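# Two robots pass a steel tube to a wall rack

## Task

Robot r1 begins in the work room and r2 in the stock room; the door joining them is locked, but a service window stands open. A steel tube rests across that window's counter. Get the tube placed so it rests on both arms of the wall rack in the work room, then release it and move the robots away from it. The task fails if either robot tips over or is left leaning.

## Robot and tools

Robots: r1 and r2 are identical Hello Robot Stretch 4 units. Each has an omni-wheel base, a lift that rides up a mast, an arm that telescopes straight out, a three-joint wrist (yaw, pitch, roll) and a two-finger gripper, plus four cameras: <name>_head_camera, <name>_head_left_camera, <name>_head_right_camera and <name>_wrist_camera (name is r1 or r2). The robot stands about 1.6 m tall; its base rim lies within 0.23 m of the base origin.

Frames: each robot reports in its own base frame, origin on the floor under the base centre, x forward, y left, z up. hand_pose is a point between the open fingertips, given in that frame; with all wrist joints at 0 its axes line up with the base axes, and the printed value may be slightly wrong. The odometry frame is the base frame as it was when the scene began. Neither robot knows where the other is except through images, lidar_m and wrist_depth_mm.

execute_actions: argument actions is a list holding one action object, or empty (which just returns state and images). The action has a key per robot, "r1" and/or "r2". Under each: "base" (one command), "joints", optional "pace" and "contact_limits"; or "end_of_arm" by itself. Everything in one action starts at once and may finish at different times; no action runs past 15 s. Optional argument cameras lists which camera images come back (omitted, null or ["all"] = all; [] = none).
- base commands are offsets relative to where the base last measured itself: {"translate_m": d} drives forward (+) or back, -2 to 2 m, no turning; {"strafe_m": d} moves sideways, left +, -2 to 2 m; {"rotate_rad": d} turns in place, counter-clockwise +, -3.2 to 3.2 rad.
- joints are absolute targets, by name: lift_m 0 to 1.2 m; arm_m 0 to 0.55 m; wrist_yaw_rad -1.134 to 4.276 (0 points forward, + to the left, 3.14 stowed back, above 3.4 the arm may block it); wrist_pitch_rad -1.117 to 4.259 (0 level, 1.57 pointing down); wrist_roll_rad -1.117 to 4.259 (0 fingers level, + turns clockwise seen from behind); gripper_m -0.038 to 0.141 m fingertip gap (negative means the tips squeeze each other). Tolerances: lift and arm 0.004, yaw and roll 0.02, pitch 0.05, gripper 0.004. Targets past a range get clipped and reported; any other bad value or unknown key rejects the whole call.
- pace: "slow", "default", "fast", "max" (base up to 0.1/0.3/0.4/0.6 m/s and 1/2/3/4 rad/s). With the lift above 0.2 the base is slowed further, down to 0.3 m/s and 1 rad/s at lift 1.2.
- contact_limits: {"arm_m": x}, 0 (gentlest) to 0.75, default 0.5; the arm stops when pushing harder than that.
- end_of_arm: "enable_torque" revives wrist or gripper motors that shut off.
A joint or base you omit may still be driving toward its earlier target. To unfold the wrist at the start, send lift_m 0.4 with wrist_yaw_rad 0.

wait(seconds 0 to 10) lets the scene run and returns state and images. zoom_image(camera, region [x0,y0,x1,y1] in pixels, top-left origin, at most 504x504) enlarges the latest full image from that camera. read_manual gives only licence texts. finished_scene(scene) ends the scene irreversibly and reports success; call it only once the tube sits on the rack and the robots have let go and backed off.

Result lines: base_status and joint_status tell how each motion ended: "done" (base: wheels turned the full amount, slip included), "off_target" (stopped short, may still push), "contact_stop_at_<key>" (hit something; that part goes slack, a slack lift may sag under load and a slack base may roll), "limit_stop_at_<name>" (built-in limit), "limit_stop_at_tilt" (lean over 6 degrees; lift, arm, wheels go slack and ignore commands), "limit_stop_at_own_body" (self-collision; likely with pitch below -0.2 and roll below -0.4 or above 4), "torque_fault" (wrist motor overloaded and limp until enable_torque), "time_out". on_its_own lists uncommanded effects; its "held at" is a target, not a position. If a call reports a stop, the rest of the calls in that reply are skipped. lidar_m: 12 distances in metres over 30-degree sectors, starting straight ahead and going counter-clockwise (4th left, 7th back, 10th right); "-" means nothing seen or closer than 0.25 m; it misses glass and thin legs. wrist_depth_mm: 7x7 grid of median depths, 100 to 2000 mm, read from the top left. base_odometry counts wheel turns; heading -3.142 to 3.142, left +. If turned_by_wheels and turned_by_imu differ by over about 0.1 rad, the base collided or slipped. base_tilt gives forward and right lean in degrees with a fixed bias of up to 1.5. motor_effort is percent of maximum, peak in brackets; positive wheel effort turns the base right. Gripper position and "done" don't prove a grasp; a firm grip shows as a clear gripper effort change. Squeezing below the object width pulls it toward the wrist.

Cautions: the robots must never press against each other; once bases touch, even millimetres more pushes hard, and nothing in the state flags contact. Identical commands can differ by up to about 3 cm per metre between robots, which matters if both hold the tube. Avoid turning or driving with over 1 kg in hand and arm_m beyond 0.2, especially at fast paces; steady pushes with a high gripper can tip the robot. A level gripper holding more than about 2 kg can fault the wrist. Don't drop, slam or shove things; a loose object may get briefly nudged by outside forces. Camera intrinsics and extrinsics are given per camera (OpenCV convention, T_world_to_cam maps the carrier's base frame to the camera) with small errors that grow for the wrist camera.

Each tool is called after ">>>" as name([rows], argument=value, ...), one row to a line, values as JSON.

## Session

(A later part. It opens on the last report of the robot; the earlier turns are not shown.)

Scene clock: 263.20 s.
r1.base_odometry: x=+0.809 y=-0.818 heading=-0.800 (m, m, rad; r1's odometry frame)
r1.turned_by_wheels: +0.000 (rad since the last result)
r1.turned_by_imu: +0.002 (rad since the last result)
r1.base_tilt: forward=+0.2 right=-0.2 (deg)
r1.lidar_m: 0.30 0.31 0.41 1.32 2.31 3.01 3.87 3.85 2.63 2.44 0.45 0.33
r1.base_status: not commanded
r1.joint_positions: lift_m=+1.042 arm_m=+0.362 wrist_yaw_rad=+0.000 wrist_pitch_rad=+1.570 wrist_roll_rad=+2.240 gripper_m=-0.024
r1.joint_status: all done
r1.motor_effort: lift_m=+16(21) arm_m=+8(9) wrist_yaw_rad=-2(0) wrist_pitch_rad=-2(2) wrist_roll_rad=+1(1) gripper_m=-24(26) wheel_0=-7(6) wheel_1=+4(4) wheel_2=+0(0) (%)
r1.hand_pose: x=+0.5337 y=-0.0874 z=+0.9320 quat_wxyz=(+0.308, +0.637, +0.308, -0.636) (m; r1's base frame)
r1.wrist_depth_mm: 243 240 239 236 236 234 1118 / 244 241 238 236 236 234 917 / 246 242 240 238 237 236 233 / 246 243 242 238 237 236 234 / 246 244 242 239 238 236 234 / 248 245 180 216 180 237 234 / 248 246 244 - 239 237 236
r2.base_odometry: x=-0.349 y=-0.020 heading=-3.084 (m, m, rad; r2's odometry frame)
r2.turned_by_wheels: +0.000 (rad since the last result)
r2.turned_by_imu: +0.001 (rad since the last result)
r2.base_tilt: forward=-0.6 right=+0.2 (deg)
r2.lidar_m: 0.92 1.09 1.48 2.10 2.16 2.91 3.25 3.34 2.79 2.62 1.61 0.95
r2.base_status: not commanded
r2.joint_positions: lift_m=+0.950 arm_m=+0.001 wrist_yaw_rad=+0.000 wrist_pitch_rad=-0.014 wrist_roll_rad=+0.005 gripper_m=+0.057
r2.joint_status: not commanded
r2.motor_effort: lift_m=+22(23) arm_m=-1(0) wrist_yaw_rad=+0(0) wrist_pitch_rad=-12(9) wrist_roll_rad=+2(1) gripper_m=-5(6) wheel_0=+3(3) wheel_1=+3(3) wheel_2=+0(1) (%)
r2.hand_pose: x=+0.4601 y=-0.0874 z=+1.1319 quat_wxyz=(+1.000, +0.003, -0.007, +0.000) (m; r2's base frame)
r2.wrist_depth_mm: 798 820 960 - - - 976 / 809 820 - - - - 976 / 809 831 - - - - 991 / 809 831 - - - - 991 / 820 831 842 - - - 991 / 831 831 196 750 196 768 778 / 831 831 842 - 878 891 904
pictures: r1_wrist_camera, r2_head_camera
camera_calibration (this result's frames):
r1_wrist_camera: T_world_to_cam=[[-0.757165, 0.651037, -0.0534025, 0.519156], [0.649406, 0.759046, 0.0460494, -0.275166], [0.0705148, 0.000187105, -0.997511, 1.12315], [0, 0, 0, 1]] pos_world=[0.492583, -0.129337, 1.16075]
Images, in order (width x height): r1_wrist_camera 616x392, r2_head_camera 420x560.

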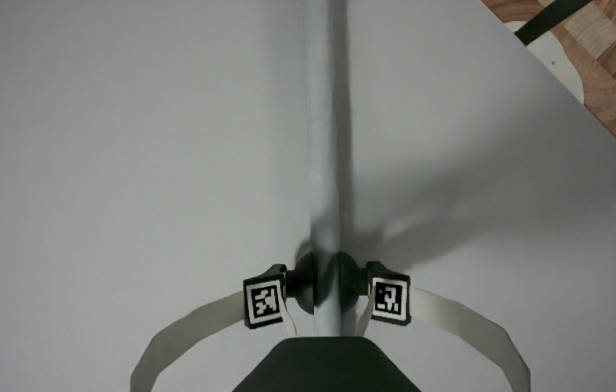

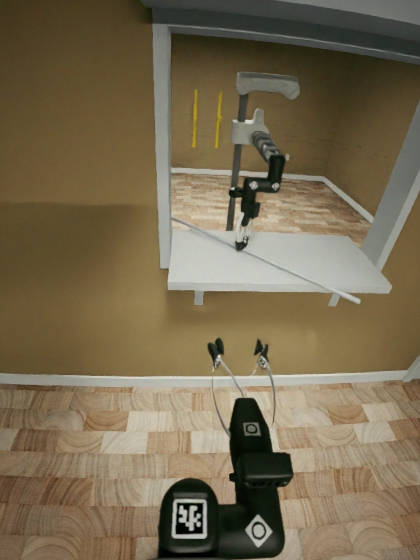

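Gripped. Now a small test lift to check the balance.

>>> execute_actions([
  {"r1": {"joints": {"lift_m": 1.09}, "pace": "slow"}},
], cameras=["r1_wrist_camera", "r2_head_camera", "r2_wrist_camera", "r1_head_right_camera"])

Scene clock: 266.17 s.
r1.base_odometry: x=+0.809 y=-0.818 heading=-0.800 (m, m, rad; r1's odometry frame)
r1.turned_by_wheels: +0.000 (rad since the last result)
r1.turned_by_imu: +0.001 (rad since the last result)
r1.base_tilt: forward=+0.3 right=-0.3 (deg)
r1.lidar_m: 0.30 0.30 0.41 1.30 2.31 2.99 3.88 3.80 2.61 2.46 0.45 0.35
r1.base_status: not commanded
r1.joint_positions: lift_m=+1.089 arm_m=+0.362 wrist_yaw_rad=+0.000 wrist_pitch_rad=+1.570 wrist_roll_rad=+2.240 gripper_m=-0.024
r1.joint_status: all done
r1.motor_effort: lift_m=+26(25) arm_m=+9(9) wrist_yaw_rad=-2(1) wrist_pitch_rad=-1(0) wrist_roll_rad=-1(1) gripper_m=-25(23) wheel_0=-6(6) wheel_1=+4(4) wheel_2=+0(1) (%)
r1.hand_pose: x=+0.5337 y=-0.0874 z=+0.9792 quat_wxyz=(+0.308, +0.637, +0.308, -0.636) (m; r1's base frame)
r1.wrist_depth_mm: 291 289 287 282 282 1160 1182 / 291 291 287 283 282 279 1118 / 293 290 289 283 282 279 946 / 294 293 289 287 283 282 278 / 294 293 291 286 286 283 281 / 297 291 180 218 179 285 282 / 297 294 293 - 286 285 282
r2.base_odometry: x=-0.349 y=-0.020 heading=-3.084 (m, m, rad; r2's odometry frame)
r2.turned_by_wheels: +0.000 (rad since the last result)
r2.turned_by_imu: +0.001 (rad since the last result)
r2.base_tilt: forward=-0.5 right=+0.0 (deg)
r2.lidar_m: 0.93 1.11 1.48 2.09 2.15 2.89 3.27 3.33 2.79 2.62 1.59 0.96
r2.base_status: not commanded
r2.joint_positions: lift_m=+0.950 arm_m=+0.001 wrist_yaw_rad=+0.000 wrist_pitch_rad=-0.014 wrist_roll_rad=+0.005 gripper_m=+0.057
r2.joint_status: not commanded
r2.motor_effort: lift_m=+22(22) arm_m=-1(0) wrist_yaw_rad=+1(0) wrist_pitch_rad=-8(7) wrist_roll_rad=+1(1) gripper_m=-5(4) wheel_0=+3(3) wheel_1=+3(3) wheel_2=+1(1) (%)
r2.hand_pose: x=+0.4601 y=-0.0874 z=+1.1319 quat_wxyz=(+1.000, +0.003, -0.007, +0.000) (m; r2's base frame)
r2.wrist_depth_mm: 809 809 946 - - - 960 / 798 820 - - - - 976 / 820 820 - - - - 991 / 820 831 - - - - 991 / 820 820 842 - - - 976 / 820 831 196 750 196 741 759 / 820 831 842 - 878 891 904
pictures: r1_head_right_camera, r1_wrist_camera, r2_head_camera, r2_wrist_camera
camera_calibration (this result's frames):
r1_wrist_camera: T_world_to_cam=[[-0.757165, 0.651037, -0.0534026, 0.521679], [0.649406, 0.759046, 0.0460495, -0.277341], [0.0705149, 0.00018709, -0.997511, 1.17024], [0, 0, 0, 1]] pos_world=[0.492585, -0.129337, 1.20796]
r2_wrist_camera: T_world_to_cam=[[-0.0323457, -0.99943, 0.00968837, -0.0943766], [-0.0294834, -0.00873511, -0.999527, 1.18826], [0.999042, -0.0326161, -0.0291841, -0.200019], [0, 0, 0, 1]] pos_world=[0.231809, -0.0904671, 1.18277]
Images, in order (width x height): r1_head_right_camera 420x672, r1_wrist_camera 616x392, r2_head_camera 420x560, r2_wrist_camera 616x392.

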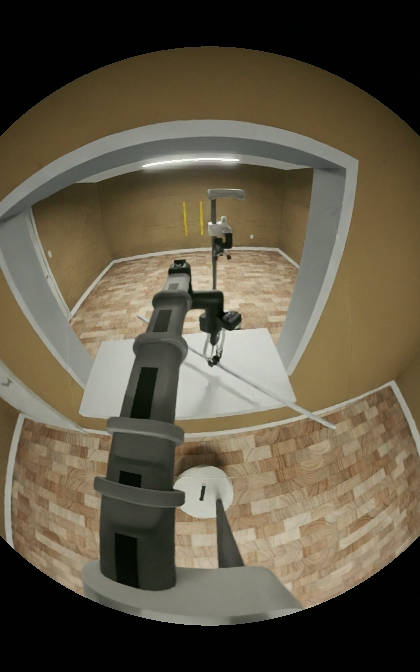

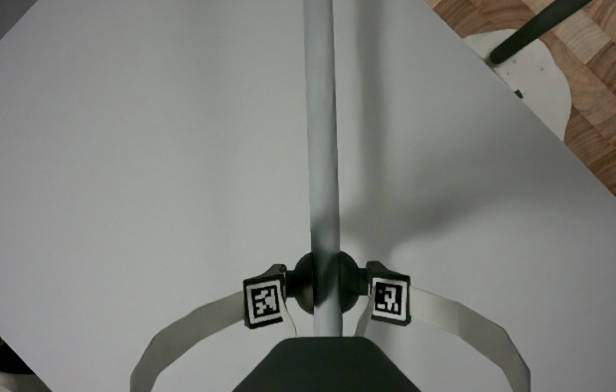

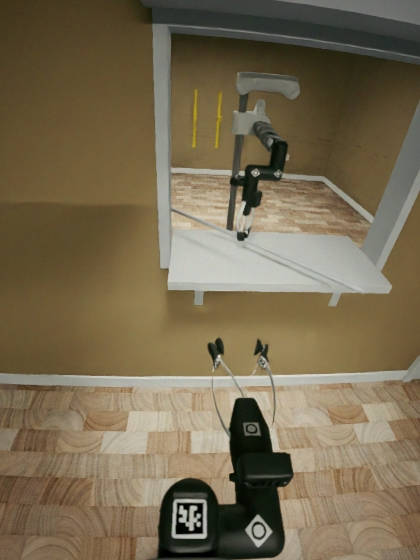

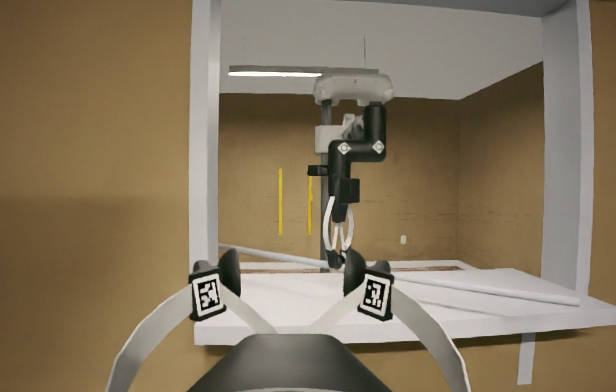

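>>> execute_actions([
  {"r1": {"base": {"translate_m": -1.2}, "joints": {"lift_m": 1.14, "arm_m": 0.15}, "pace": "fast"}},
], cameras=["r1_head_camera", "r1_head_right_camera", "r2_head_camera"])

Scene clock: 296.73 s.
r1.base_odometry: x=-0.027 y=+0.043 heading=-0.800 (m, m, rad; r1's odometry frame)
r1.turned_by_wheels: -0.001 (rad since the last result)
r1.turned_by_imu: +0.005 (rad since the last result)
r1.base_tilt: forward=+0.2 right=-0.2 (deg)
r1.lidar_m: 0.33 0.51 2.15 2.14 2.22 2.80 2.64 2.69 2.73 0.39 0.26 0.28
r1.base_status: done
r1.joint_positions: lift_m=+1.140 arm_m=+0.152 wrist_yaw_rad=+0.000 wrist_pitch_rad=+1.570 wrist_roll_rad=+2.240 gripper_m=-0.024
r1.joint_status: all done
r1.motor_effort: lift_m=+25(27) arm_m=-9(10) wrist_yaw_rad=-1(3) wrist_pitch_rad=-1(5) wrist_roll_rad=+0(1) gripper_m=-27(26) wheel_0=-5(11) wheel_1=-1(0) wheel_2=+0(12) (%)
r1.hand_pose: x=+0.3227 y=-0.0874 z=+1.0293 quat_wxyz=(+0.308, +0.637, +0.308, -0.636) (m; r1's base frame)
r1.wrist_depth_mm: 1281 1229 1255 1229 1229 1205 496 / 1281 1255 1255 1229 1205 1205 1205 / 1281 1255 1255 1255 1008 1025 1182 / 1255 1255 1255 1255 991 991 1205 / 1281 1281 1281 1255 1255 1205 1205 / 1308 1308 180 217 180 1229 1229 / 1255 1281 1255 - 1255 1255 1205
r2.base_odometry: x=-0.349 y=-0.020 heading=-3.084 (m, m, rad; r2's odometry frame)
r2.turned_by_wheels: +0.000 (rad since the last result)
r2.turned_by_imu: +0.003 (rad since the last result)
r2.base_tilt: forward=-0.6 right=+0.1 (deg)
r2.lidar_m: 0.92 1.11 1.48 2.07 2.16 2.90 3.25 3.32 2.79 2.60 1.59 0.98
r2.base_status: not commanded
r2.joint_positions: lift_m=+0.950 arm_m=+0.001 wrist_yaw_rad=+0.000 wrist_pitch_rad=-0.014 wrist_roll_rad=+0.005 gripper_m=+0.057
r2.joint_status: not commanded
r2.motor_effort: lift_m=+22(22) arm_m=-1(0) wrist_yaw_rad=+1(1) wrist_pitch_rad=-9(10) wrist_roll_rad=+1(2) gripper_m=-3(6) wheel_0=+3(3) wheel_1=+3(3) wheel_2=+1(1) (%)
r2.hand_pose: x=+0.4601 y=-0.0874 z=+1.1319 quat_wxyz=(+1.000, +0.003, -0.007, +0.000) (m; r2's base frame)
r2.wrist_depth_mm: 798 820 960 - - - 960 / 809 820 - - - - 976 / 820 820 - - - - 991 / 820 831 - - - - 991 / 820 831 831 - - - 976 / 820 842 196 741 196 798 820 / 820 831 854 - 878 891 917
pictures: r1_head_camera, r1_head_right_camera, r2_head_camera
Images, in order (width x height): r1_head_camera 420x560, r1_head_right_camera 420x672, r2_head_camera 420x560.

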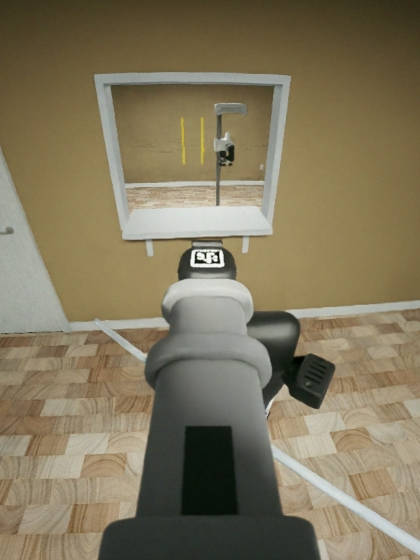

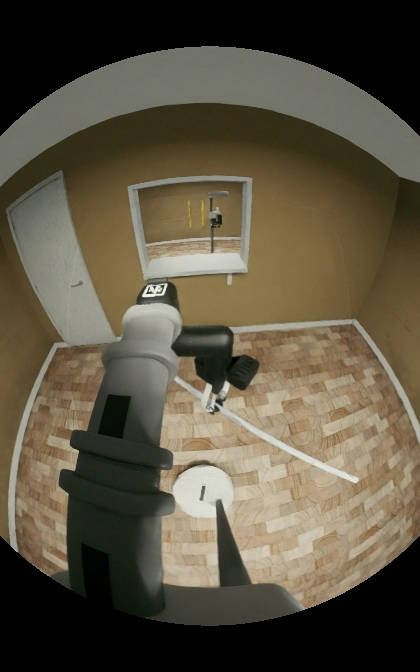

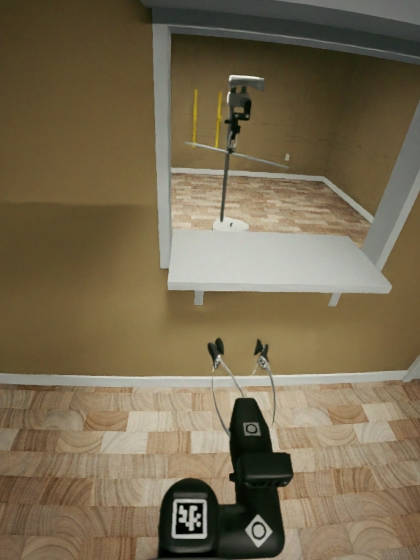

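>>> execute_actions([
  {"r1": {"base": {"rotate_rad": -2.97}, "joints": {"lift_m": 0.85, "wrist_roll_rad": 1.70}}},
], cameras=["r1_head_camera", "r1_head_right_camera", "r1_head_left_camera", "r2_head_camera"])

Scene clock: 302.50 s.
r1.base_odometry: x=-0.027 y=+0.043 heading=+2.514 (m, m, rad; r1's odometry frame)
r1.turned_by_wheels: -2.969 (rad since the last result)
r1.turned_by_imu: -2.954 (rad since the last result)
r1.base_tilt: forward=+0.3 right=-0.3 (deg)
r1.lidar_m: 0.30 0.28 0.46 2.51 2.21 1.55 1.51 1.76 2.22 2.18 0.45 0.34
r1.base_status: done
r1.joint_positions: lift_m=+0.850 arm_m=+0.152 wrist_yaw_rad=+0.000 wrist_pitch_rad=+1.570 wrist_roll_rad=+1.700 gripper_m=-0.024
r1.joint_status: all done
r1.motor_effort: lift_m=+17(24) arm_m=-9(9) wrist_yaw_rad=-2(9) wrist_pitch_rad=-1(2) wrist_roll_rad=-1(9) gripper_m=-25(26) wheel_0=+6(12) wheel_1=+4(8) wheel_2=+4(9) (%)
r1.hand_pose: x=+0.3228 y=-0.0874 z=+0.7399 quat_wxyz=(+0.467, +0.531, +0.467, -0.531) (m; r1's base frame)
r1.wrist_depth_mm: 946 931 946 931 946 946 931 / 960 960 960 960 946 931 931 / 991 960 976 946 946 741 931 / 976 976 976 960 750 732 732 / 976 976 976 246 741 741 741 / 991 991 179 211 180 732 946 / 1008 991 976 - 946 960 946
r2.base_odometry: x=-0.349 y=-0.020 heading=-3.084 (m, m, rad; r2's odometry frame)
r2.turned_by_wheels: +0.000 (rad since the last result)
r2.turned_by_imu: +0.002 (rad since the last result)
r2.base_tilt: forward=-0.5 right=+0.1 (deg)
r2.lidar_m: 0.91 1.10 1.49 2.09 2.17 2.86 3.27 3.34 2.77 2.59 1.62 0.97
r2.base_status: not commanded
r2.joint_positions: lift_m=+0.950 arm_m=+0.001 wrist_yaw_rad=+0.000 wrist_pitch_rad=-0.014 wrist_roll_rad=+0.005 gripper_m=+0.057
r2.joint_status: not commanded
r2.motor_effort: lift_m=+22(22) arm_m=+0(1) wrist_yaw_rad=+1(1) wrist_pitch_rad=-8(9) wrist_roll_rad=+1(0) gripper_m=-5(2) wheel_0=+3(3) wheel_1=+3(3) wheel_2=+0(1) (%)
r2.hand_pose: x=+0.4601 y=-0.0874 z=+1.1319 quat_wxyz=(+1.000, +0.003, -0.007, +0.000) (m; r2's base frame)
r2.wrist_depth_mm: 809 820 946 - - - 976 / 809 820 - - - - 991 / 809 831 - - - - 991 / 820 820 - - - - 991 / 809 831 842 - - - 976 / 820 831 196 750 196 788 820 / 820 831 842 - 878 891 904
pictures: r1_head_camera, r1_head_left_camera, r1_head_right_camera, r2_head_camera
Images, in order (width x height): r1_head_camera 420x560, r1_head_left_camera 420x672, r1_head_right_camera 420x672, r2_head_camera 420x560.

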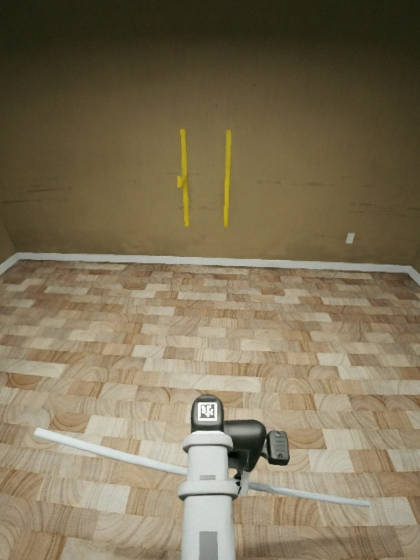

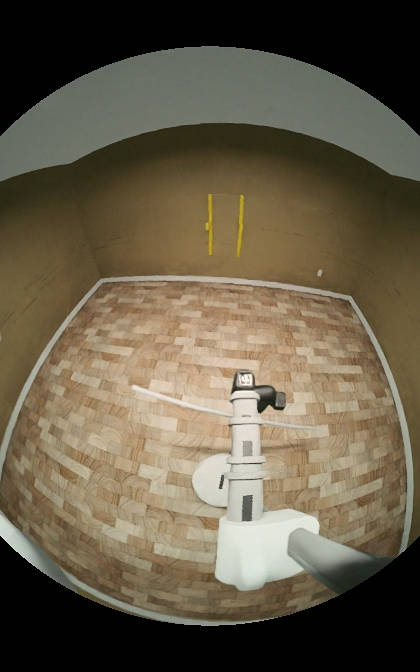

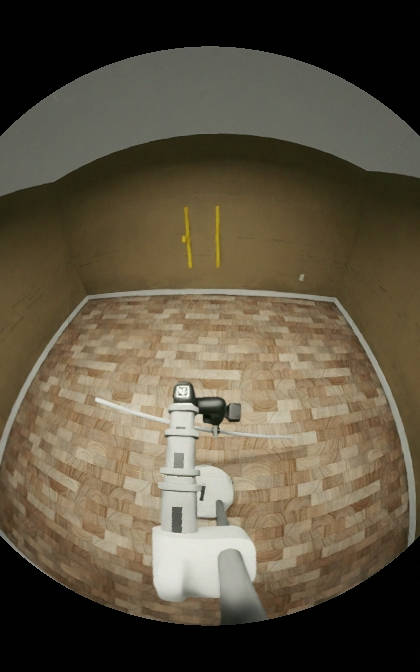

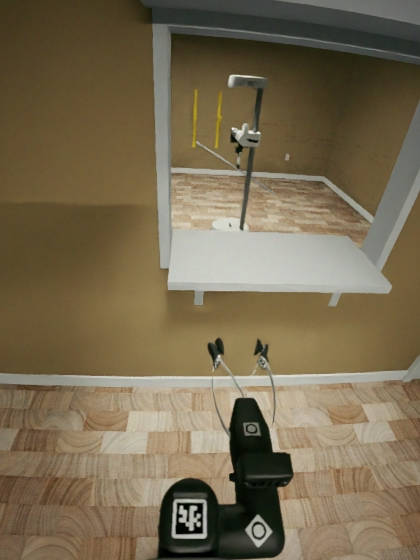

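>>> zoom_image(camera="r2_head_camera", region=[160, 60, 340, 240])

>>> execute_actions(actions=[], cameras=["r1_wrist_camera", "r2_wrist_camera", "r1_head_camera"])

Region (160, 60, 340, 240) of r2_head_camera's 420x560 image, scaled by 2.800, with more detail than that image has.

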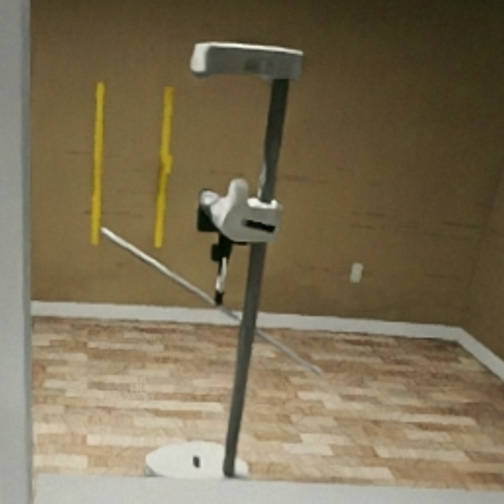

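Scene clock: 305.10 s.
r1.base_odometry: x=-0.027 y=+0.043 heading=+2.514 (m, m, rad; r1's odometry frame)
r1.turned_by_wheels: +0.000 (rad since the last result)
r1.turned_by_imu: +0.001 (rad since the last result)
r1.base_tilt: forward=+0.2 right=-0.2 (deg)
r1.lidar_m: 0.31 0.39 0.78 2.50 2.24 1.54 1.51 1.77 2.24 2.19 2.33 0.30
r1.base_status: done
r1.joint_positions: lift_m=+0.850 arm_m=+0.152 wrist_yaw_rad=+0.000 wrist_pitch_rad=+1.570 wrist_roll_rad=+1.700 gripper_m=-0.024
r1.joint_status: all done
r1.motor_effort: lift_m=+17(24) arm_m=-9(9) wrist_yaw_rad=-1(9) wrist_pitch_rad=-1(2) wrist_roll_rad=+0(9) gripper_m=-18(26) wheel_0=+5(12) wheel_1=+3(8) wheel_2=+4(9) (%)
r1.hand_pose: x=+0.3226 y=-0.0874 z=+0.7399 quat_wxyz=(+0.467, +0.531, +0.466, -0.531) (m; r1's base frame)
r1.wrist_depth_mm: 976 976 946 946 946 946 917 / 976 991 960 946 946 946 917 / 976 960 960 960 946 741 931 / 991 960 976 976 750 732 723 / 991 991 976 976 750 732 732 / 991 991 976 198 180 732 946 / 991 991 991 - 960 960 946
r2.base_odometry: x=-0.349 y=-0.020 heading=-3.084 (m, m, rad; r2's odometry frame)
r2.turned_by_wheels: +0.000 (rad since the last result)
r2.turned_by_imu: +0.001 (rad since the last result)
r2.base_tilt: forward=-0.6 right=+0.2 (deg)
r2.lidar_m: 0.92 1.11 1.52 2.10 2.17 2.89 3.24 3.33 2.77 2.63 1.61 0.97
r2.base_status: not commanded
r2.joint_positions: lift_m=+0.950 arm_m=+0.001 wrist_yaw_rad=+0.000 wrist_pitch_rad=-0.014 wrist_roll_rad=+0.005 gripper_m=+0.057
r2.joint_status: not commanded
r2.motor_effort: lift_m=+23(22) arm_m=+0(1) wrist_yaw_rad=+0(1) wrist_pitch_rad=-8(9) wrist_roll_rad=+1(0) gripper_m=+0(2) wheel_0=+2(3) wheel_1=+3(3) wheel_2=+1(1) (%)
r2.hand_pose: x=+0.4601 y=-0.0874 z=+1.1319 quat_wxyz=(+1.000, +0.003, -0.007, +0.000) (m; r2's base frame)
r2.wrist_depth_mm: 798 809 946 - - - 976 / 798 820 - - - - 991 / 809 820 - - - - 976 / 809 831 - - - - 991 / 820 831 842 - - - 976 / 820 831 196 750 196 798 820 / 820 831 854 - 878 891 904
pictures: r1_head_camera, r1_wrist_camera, r2_wrist_camera
camera_calibration (this result's frames):
r1_wrist_camera: T_world_to_cam=[[-0.98416, 0.169082, -0.0533038, 0.380146], [0.166756, 0.98495, 0.045462, 0.0466284], [0.0601883, 0.0358532, -0.997543, 0.952933], [0, 0, 0, 1]] pos_world=[0.308993, -0.144368, 0.968735]
r2_wrist_camera: T_world_to_cam=[[-0.0323461, -0.99943, 0.00968819, -0.0943764], [-0.0294834, -0.00873492, -0.999527, 1.18826], [0.999042, -0.0326164, -0.029184, -0.200019], [0, 0, 0, 1]] pos_world=[0.231808, -0.0904671, 1.18277]
Images, in order (width x height): r1_head_camera 420x560, r1_wrist_camera 616x392, r2_wrist_camera 616x392.

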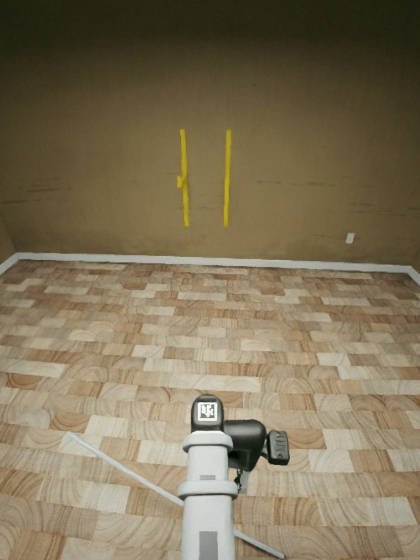

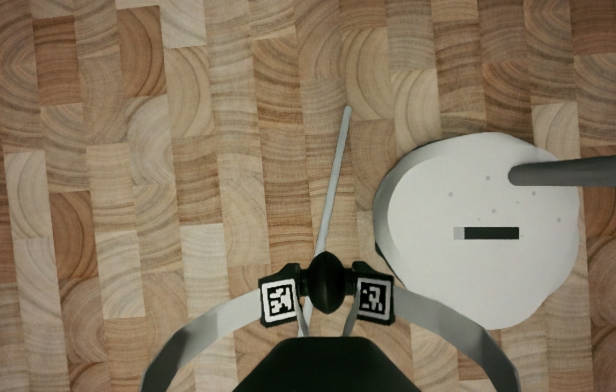

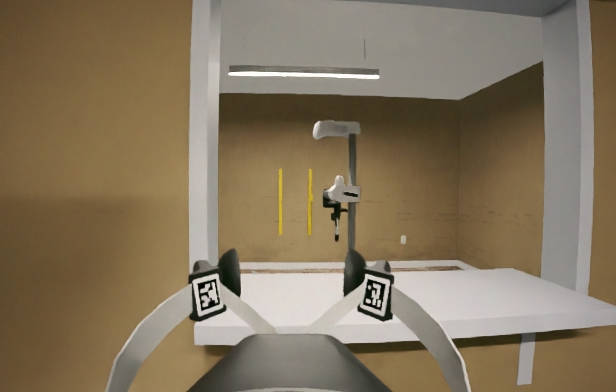

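>>> execute_actions(actions=[], cameras=["r1_wrist_camera", "r1_head_camera", "r1_head_left_camera", "r1_head_right_camera"])

Scene clock: 312.37 s.
r1.base_odometry: x=-0.027 y=+0.043 heading=+2.514 (m, m, rad; r1's odometry frame)
r1.turned_by_wheels: +0.000 (rad since the last result)
r1.turned_by_imu: +0.001 (rad since the last result)
r1.base_tilt: forward=+0.2 right=-0.3 (deg)
r1.lidar_m: 2.32 2.77 2.61 2.51 2.20 1.55 1.54 1.75 2.22 2.18 2.29 2.66
r1.base_status: done
r1.joint_positions: lift_m=+0.850 arm_m=+0.152 wrist_yaw_rad=+0.000 wrist_pitch_rad=+1.570 wrist_roll_rad=+1.700 gripper_m=-0.024
r1.joint_status: all done
r1.motor_effort: lift_m=+17(24) arm_m=-8(9) wrist_yaw_rad=-2(9) wrist_pitch_rad=-1(2) wrist_roll_rad=+0(9) gripper_m=-18(26) wheel_0=+5(12) wheel_1=+3(8) wheel_2=+4(9) (%)
r1.hand_pose: x=+0.3226 y=-0.0874 z=+0.7399 quat_wxyz=(+0.467, +0.531, +0.466, -0.531) (m; r1's base frame)
r1.wrist_depth_mm: 976 960 976 931 946 917 931 / 976 976 946 946 931 946 946 / 976 946 946 960 946 732 946 / 976 976 960 960 750 741 723 / 991 960 991 960 741 741 741 / 991 991 976 198 181 732 946 / 991 960 960 - 946 946 946
r2.base_odometry: x=-0.349 y=-0.020 heading=-3.084 (m, m, rad; r2's odometry frame)
r2.turned_by_wheels: +0.000 (rad since the last result)
r2.turned_by_imu: +0.001 (rad since the last result)
r2.base_tilt: forward=-0.6 right=+0.2 (deg)
r2.lidar_m: 0.91 1.11 1.51 2.09 2.16 2.89 3.26 3.33 2.78 2.62 1.61 0.99
r2.base_status: not commanded
r2.joint_positions: lift_m=+0.950 arm_m=+0.001 wrist_yaw_rad=+0.000 wrist_pitch_rad=-0.014 wrist_roll_rad=+0.005 gripper_m=+0.057
r2.joint_status: not commanded
r2.motor_effort: lift_m=+22(22) arm_m=-1(1) wrist_yaw_rad=+1(1) wrist_pitch_rad=-9(9) wrist_roll_rad=+0(0) gripper_m=-3(2) wheel_0=+3(3) wheel_1=+3(3) wheel_2=+0(1) (%)
r2.hand_pose: x=+0.4601 y=-0.0874 z=+1.1319 quat_wxyz=(+1.000, +0.003, -0.007, +0.000) (m; r2's base frame)
r2.wrist_depth_mm: 798 809 946 - - - 960 / 798 820 - - - - 976 / 809 820 - - - - 991 / 820 820 - - - - 991 / 820 831 831 - - - 976 / 820 820 196 750 196 798 820 / 831 831 831 - 878 891 904
pictures: r1_head_camera, r1_head_left_camera, r1_head_right_camera, r1_wrist_camera
camera_calibration (this result's frames):
r1_wrist_camera: T_world_to_cam=[[-0.984159, 0.169083, -0.0533038, 0.380146], [0.166756, 0.98495, 0.045462, 0.0466282], [0.0601884, 0.0358532, -0.997543, 0.952933], [0, 0, 0, 1]] pos_world=[0.308993, -0.144368, 0.968735]
Images, in order (width x height): r1_head_camera 420x560, r1_head_left_camera 420x672, r1_head_right_camera 420x672, r1_wrist_camera 616x392.

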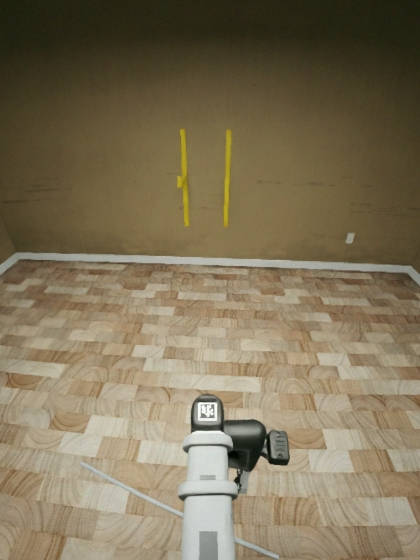

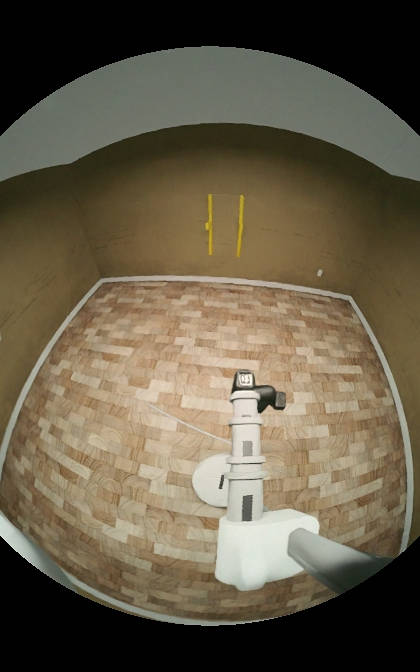

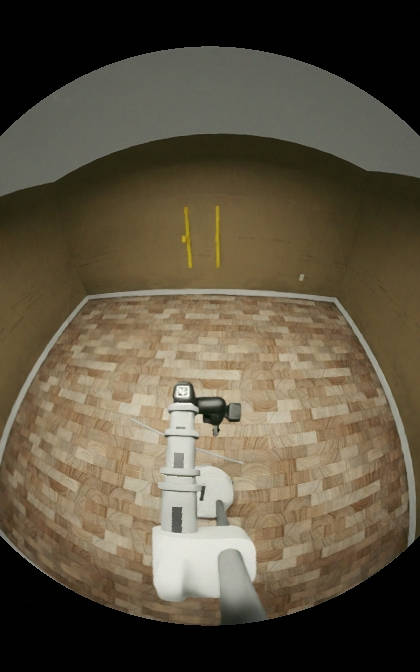

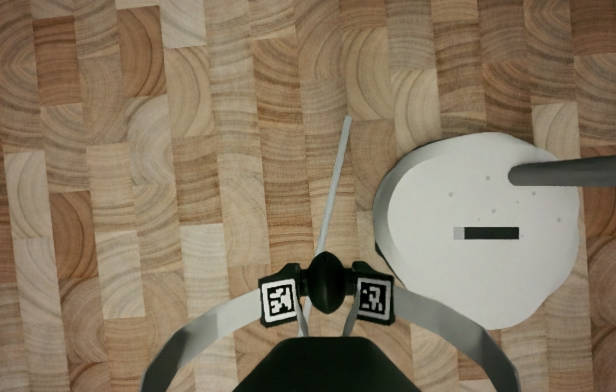

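>>> zoom_image(camera="r1_head_right_camera", region=[100, 370, 280, 500])

>>> zoom_image(camera="r1_head_camera", region=[50, 400, 320, 560])

Region (100, 370, 280, 500) of r1_head_right_camera's 420x672 image, scaled by 2.800, with more detail than that image has.

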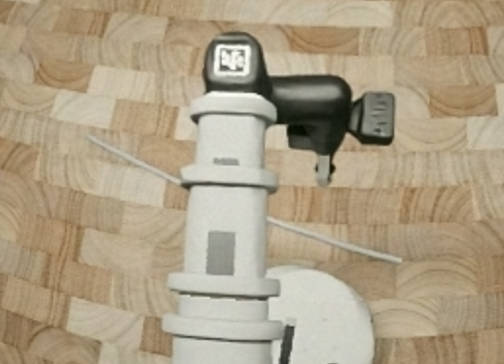

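Region (50, 400, 320, 560) of r1_head_camera's 420x560 image, scaled by 1.867, with more detail than that image has; it fills the top 299 rows of this view, and the rest is white.

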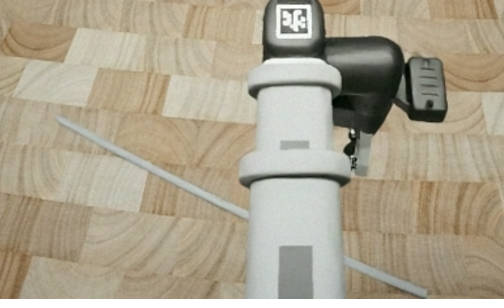

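>>> execute_actions([
  {"r1": {"base": {"strafe_m": 0.281}, "joints": {"lift_m": 0.25, "arm_m": 0.299, "wrist_yaw_rad": -0.375, "wrist_roll_rad": 1.57, "gripper_m": 0.1}, "pace": "fast"}},
], cameras=["r1_wrist_camera", "r1_head_camera", "r1_head_left_camera", "r1_head_right_camera"])

Scene clock: 332.47 s.
r1.base_odometry: x=-0.192 y=-0.184 heading=+2.514 (m, m, rad; r1's odometry frame)
r1.turned_by_wheels: +0.000 (rad since the last result)
r1.turned_by_imu: +0.003 (rad since the last result)
r1.base_tilt: forward=+0.3 right=-0.2 (deg)
r1.lidar_m: 2.35 2.80 2.29 2.22 2.19 1.68 1.52 1.61 2.51 2.46 2.63 2.70
r1.base_status: done
r1.joint_positions: lift_m=+0.250 arm_m=+0.297 wrist_yaw_rad=-0.375 wrist_pitch_rad=+1.570 wrist_roll_rad=+1.570 gripper_m=+0.100
r1.joint_status: all done
r1.motor_effort: lift_m=+15(17) arm_m=+9(11) wrist_yaw_rad=-2(6) wrist_pitch_rad=-1(3) wrist_roll_rad=-1(2) gripper_m=-2(18) wheel_0=-1(14) wheel_1=-1(13) wheel_2=+0(2) (%)
r1.hand_pose: x=+0.4366 y=-0.0815 z=+0.1400 quat_wxyz=(+0.399, +0.584, +0.398, -0.584) (m; r1's base frame)
r1.wrist_depth_mm: 366 364 359 355 353 353 349 / 366 366 362 359 355 353 347 / 368 364 364 362 357 353 351 / 373 366 366 362 359 353 353 / 375 370 368 366 362 357 359 / 373 373 211 364 359 357 357 / 375 373 373 - 364 362 359
r2.base_odometry: x=-0.349 y=-0.020 heading=-3.084 (m, m, rad; r2's odometry frame)
r2.turned_by_wheels: +0.000 (rad since the last result)
r2.turned_by_imu: +0.002 (rad since the last result)
r2.base_tilt: forward=-0.6 right=+0.2 (deg)
r2.lidar_m: 0.92 1.11 1.51 2.09 2.15 2.91 3.25 3.30 2.79 2.60 1.59 0.97
r2.base_status: not commanded
r2.joint_positions: lift_m=+0.950 arm_m=+0.001 wrist_yaw_rad=+0.000 wrist_pitch_rad=-0.014 wrist_roll_rad=+0.005 gripper_m=+0.057
r2.joint_status: not commanded
r2.motor_effort: lift_m=+22(22) arm_m=+0(1) wrist_yaw_rad=+0(1) wrist_pitch_rad=-8(9) wrist_roll_rad=+0(0) gripper_m=-4(5) wheel_0=+3(3) wheel_1=+3(3) wheel_2=+0(0) (%)
r2.hand_pose: x=+0.4601 y=-0.0874 z=+1.1319 quat_wxyz=(+1.000, +0.003, -0.007, +0.000) (m; r2's base frame)
r2.wrist_depth_mm: 809 820 960 - - - 976 / 809 820 - - - - 976 / 809 820 - - - - 991 / 809 820 - - - - 991 / 809 831 842 - - - 976 / 820 831 196 750 196 798 820 / 820 831 842 - 878 904 904
pictures: r1_head_camera, r1_head_left_camera, r1_head_right_camera, r1_wrist_camera
camera_calibration (this result's frames):
r1_wrist_camera: T_world_to_cam=[[-0.913785, 0.402655, -0.0535359, 0.447668], [0.400591, 0.915133, 0.0453748, -0.058754], [0.0672629, 0.0200168, -0.997534, 0.343076], [0, 0, 0, 1]] pos_world=[0.409532, -0.133355, 0.368863]
Images, in order (width x height): r1_head_camera 420x560, r1_head_left_camera 420x672, r1_head_right_camera 420x672, r1_wrist_camera 616x392.

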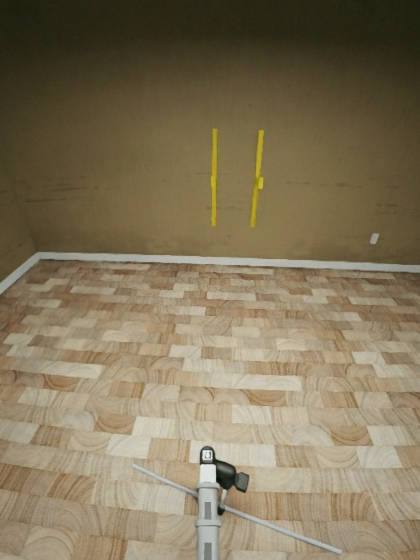

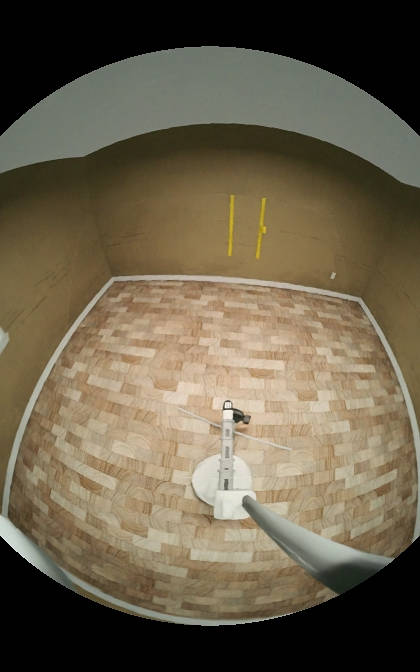

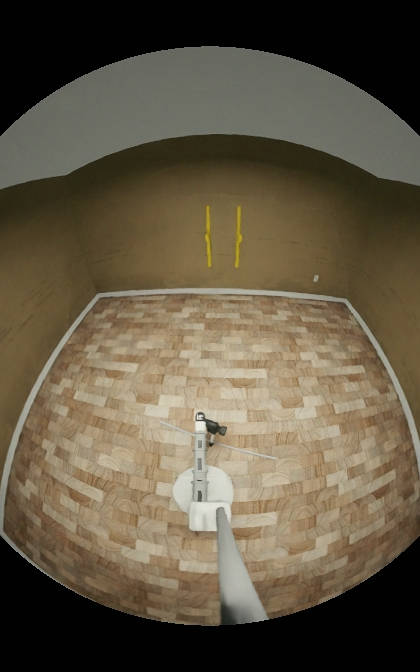

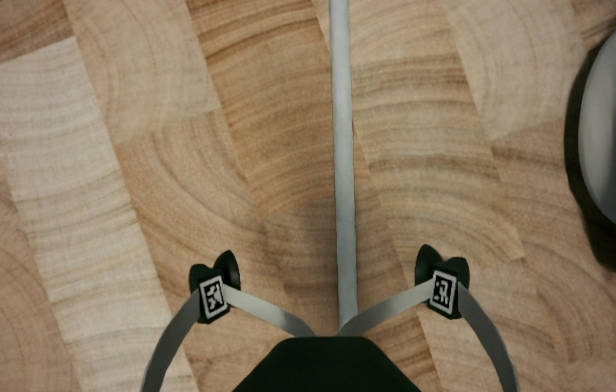

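>>> zoom_image(camera="r1_head_right_camera", region=[140, 390, 300, 490])

>>> zoom_image(camera="r1_head_camera", region=[110, 430, 360, 560])

Region (140, 390, 300, 490) of r1_head_right_camera's 420x672 image, scaled by 3.150, with more detail than that image has; it fills the top 315 rows of this view, and the rest is white.

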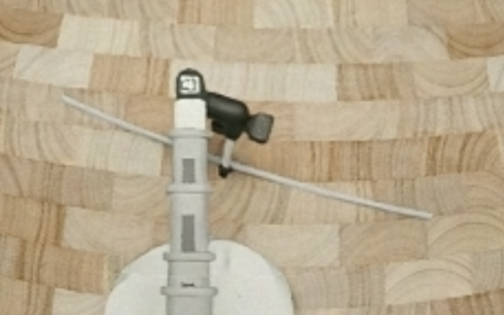

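Region (110, 430, 360, 560) of r1_head_camera's 420x560 image, scaled by 2.016, with more detail than that image has; it fills the top 262 rows of this view, and the rest is white.

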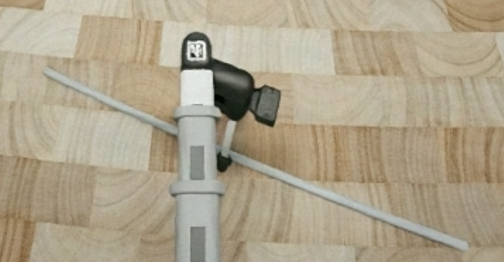

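>>> execute_actions([
  {"r1": {"joints": {"lift_m": 0.131, "arm_m": 0.281, "gripper_m": 0.06}}},
], cameras=["r1_wrist_camera"])

Scene clock: 351.70 s.
r1.base_odometry: x=-0.192 y=-0.184 heading=+2.514 (m, m, rad; r1's odometry frame)
r1.turned_by_wheels: +0.000 (rad since the last result)
r1.turned_by_imu: +0.002 (rad since the last result)
r1.base_tilt: forward=+0.2 right=-0.2 (deg)
r1.lidar_m: 2.33 2.83 2.28 2.21 2.16 1.65 1.50 1.60 2.51 2.45 2.61 2.68
r1.base_status: not commanded
r1.joint_positions: lift_m=+0.131 arm_m=+0.283 wrist_yaw_rad=-0.375 wrist_pitch_rad=+1.570 wrist_roll_rad=+1.570 gripper_m=+0.060
r1.joint_status: all done
r1.motor_effort: lift_m=+14(14) arm_m=-9(9) wrist_yaw_rad=+0(3) wrist_pitch_rad=-1(1) wrist_roll_rad=-1(2) gripper_m=-4(4) wheel_0=-1(1) wheel_1=-1(1) wheel_2=+0(0) (%)
r1.hand_pose: x=+0.4217 y=-0.0814 z=+0.0211 quat_wxyz=(+0.399, +0.584, +0.398, -0.584) (m; r1's base frame)
r1.wrist_depth_mm: 248 244 241 241 240 236 235 / 247 245 243 240 240 237 236 / 249 247 245 242 239 239 237 / 250 248 246 244 242 240 239 / 252 249 248 246 241 241 239 / 252 251 200 229 191 242 242 / 255 252 249 - 245 242 241
r2.base_odometry: x=-0.349 y=-0.020 heading=-3.084 (m, m, rad; r2's odometry frame)
r2.turned_by_wheels: +0.000 (rad since the last result)
r2.turned_by_imu: +0.001 (rad since the last result)
r2.base_tilt: forward=-0.6 right=+0.1 (deg)
r2.lidar_m: 0.93 1.12 1.48 2.09 2.16 2.89 3.28 3.32 2.78 2.63 1.60 0.96
r2.base_status: not commanded
r2.joint_positions: lift_m=+0.950 arm_m=+0.001 wrist_yaw_rad=+0.000 wrist_pitch_rad=-0.014 wrist_roll_rad=+0.005 gripper_m=+0.057
r2.joint_status: not commanded
r2.motor_effort: lift_m=+22(23) arm_m=+0(0) wrist_yaw_rad=+0(1) wrist_pitch_rad=-8(9) wrist_roll_rad=-1(1) gripper_m=-3(5) wheel_0=+3(3) wheel_1=+3(3) wheel_2=+1(1) (%)
r2.hand_pose: x=+0.4601 y=-0.0874 z=+1.1319 quat_wxyz=(+1.000, +0.003, -0.007, +0.000) (m; r2's base frame)
r2.wrist_depth_mm: 809 809 960 - - - 976 / 798 820 - - - - 976 / 820 820 - - - - 976 / 820 831 - - - - 991 / 809 831 831 - - - 976 / 820 831 196 750 196 788 820 / 820 831 842 - 878 891 904
pictures: r1_wrist_camera
camera_calibration (this result's frames):
r1_wrist_camera: T_world_to_cam=[[-0.913729, 0.402793, -0.053459, 0.427647], [0.400731, 0.915072, 0.0453718, -0.0474565], [0.0671943, 0.0200349, -0.997539, 0.225492], [0, 0, 0, 1]] pos_world=[0.394619, -0.133345, 0.249952]
Images, in order (width x height): r1_wrist_camera 616x392.

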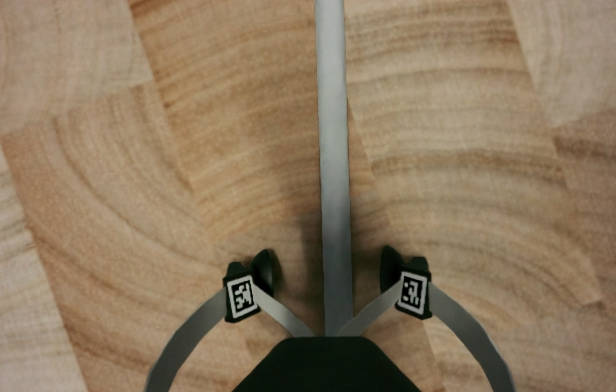

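>>> execute_actions([
  {"r1": {"joints": {"lift_m": 0.127, "gripper_m": -0.038}}},
], cameras=["r1_wrist_camera"])

Scene clock: 355.00 s.
r1.base_odometry: x=-0.192 y=-0.184 heading=+2.514 (m, m, rad; r1's odometry frame)
r1.turned_by_wheels: +0.000 (rad since the last result)
r1.turned_by_imu: +0.001 (rad since the last result)
r1.base_tilt: forward=+0.2 right=-0.2 (deg)
r1.lidar_m: 2.32 2.80 2.26 2.20 2.20 1.67 1.53 1.60 2.50 2.45 2.58 2.66
r1.base_status: not commanded
r1.joint_positions: lift_m=+0.127 arm_m=+0.283 wrist_yaw_rad=-0.375 wrist_pitch_rad=+1.570 wrist_roll_rad=+1.570 gripper_m=-0.037
r1.joint_status: all done
r1.motor_effort: lift_m=+16(12) arm_m=-8(9) wrist_yaw_rad=-1(4) wrist_pitch_rad=-1(13) wrist_roll_rad=-1(2) gripper_m=-27(30) wheel_0=-1(1) wheel_1=-1(1) wheel_2=+0(0) (%)
r1.hand_pose: x=+0.4217 y=-0.0814 z=+0.0170 quat_wxyz=(+0.398, +0.585, +0.398, -0.584) (m; r1's base frame)
r1.wrist_depth_mm: 241 239 237 235 233 231 230 / 242 241 238 236 234 232 231 / 242 241 239 236 236 234 233 / 244 241 239 239 236 236 233 / 246 243 241 237 237 236 235 / 247 244 178 213 180 236 236 / 248 246 244 - 240 239 236
r2.base_odometry: x=-0.349 y=-0.020 heading=-3.084 (m, m, rad; r2's odometry frame)
r2.turned_by_wheels: +0.000 (rad since the last result)
r2.turned_by_imu: +0.001 (rad since the last result)
r2.base_tilt: forward=-0.5 right=+0.2 (deg)
r2.lidar_m: 0.93 1.11 1.49 2.09 2.15 2.89 3.28 3.35 2.79 2.62 1.60 0.98
r2.base_status: not commanded
r2.joint_positions: lift_m=+0.950 arm_m=+0.001 wrist_yaw_rad=+0.000 wrist_pitch_rad=-0.014 wrist_roll_rad=+0.005 gripper_m=+0.057
r2.joint_status: not commanded
r2.motor_effort: lift_m=+22(22) arm_m=-1(0) wrist_yaw_rad=+1(1) wrist_pitch_rad=-10(9) wrist_roll_rad=+2(1) gripper_m=-3(4) wheel_0=+3(3) wheel_1=+3(3) wheel_2=+0(0) (%)
r2.hand_pose: x=+0.4601 y=-0.0874 z=+1.1319 quat_wxyz=(+1.000, +0.003, -0.007, +0.000) (m; r2's base frame)
r2.wrist_depth_mm: 809 809 960 - - - 976 / 809 820 - - - - 976 / 809 820 - - - - 991 / 820 820 - - - - 991 / 820 831 842 - - - 991 / 820 831 196 741 196 798 820 / 820 831 842 - 866 891 904
pictures: r1_wrist_camera
camera_calibration (this result's frames):
r1_wrist_camera: T_world_to_cam=[[-0.913643, 0.40298, -0.0535084, 0.427367], [0.400916, 0.91499, 0.0453737, -0.0473375], [0.0672444, 0.020003, -0.997536, 0.22132], [0, 0, 0, 1]] pos_world=[0.394557, -0.133334, 0.245791]
Images, in order (width x height): r1_wrist_camera 616x392.

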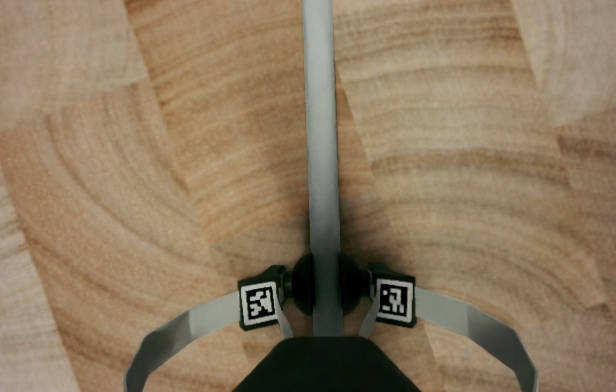

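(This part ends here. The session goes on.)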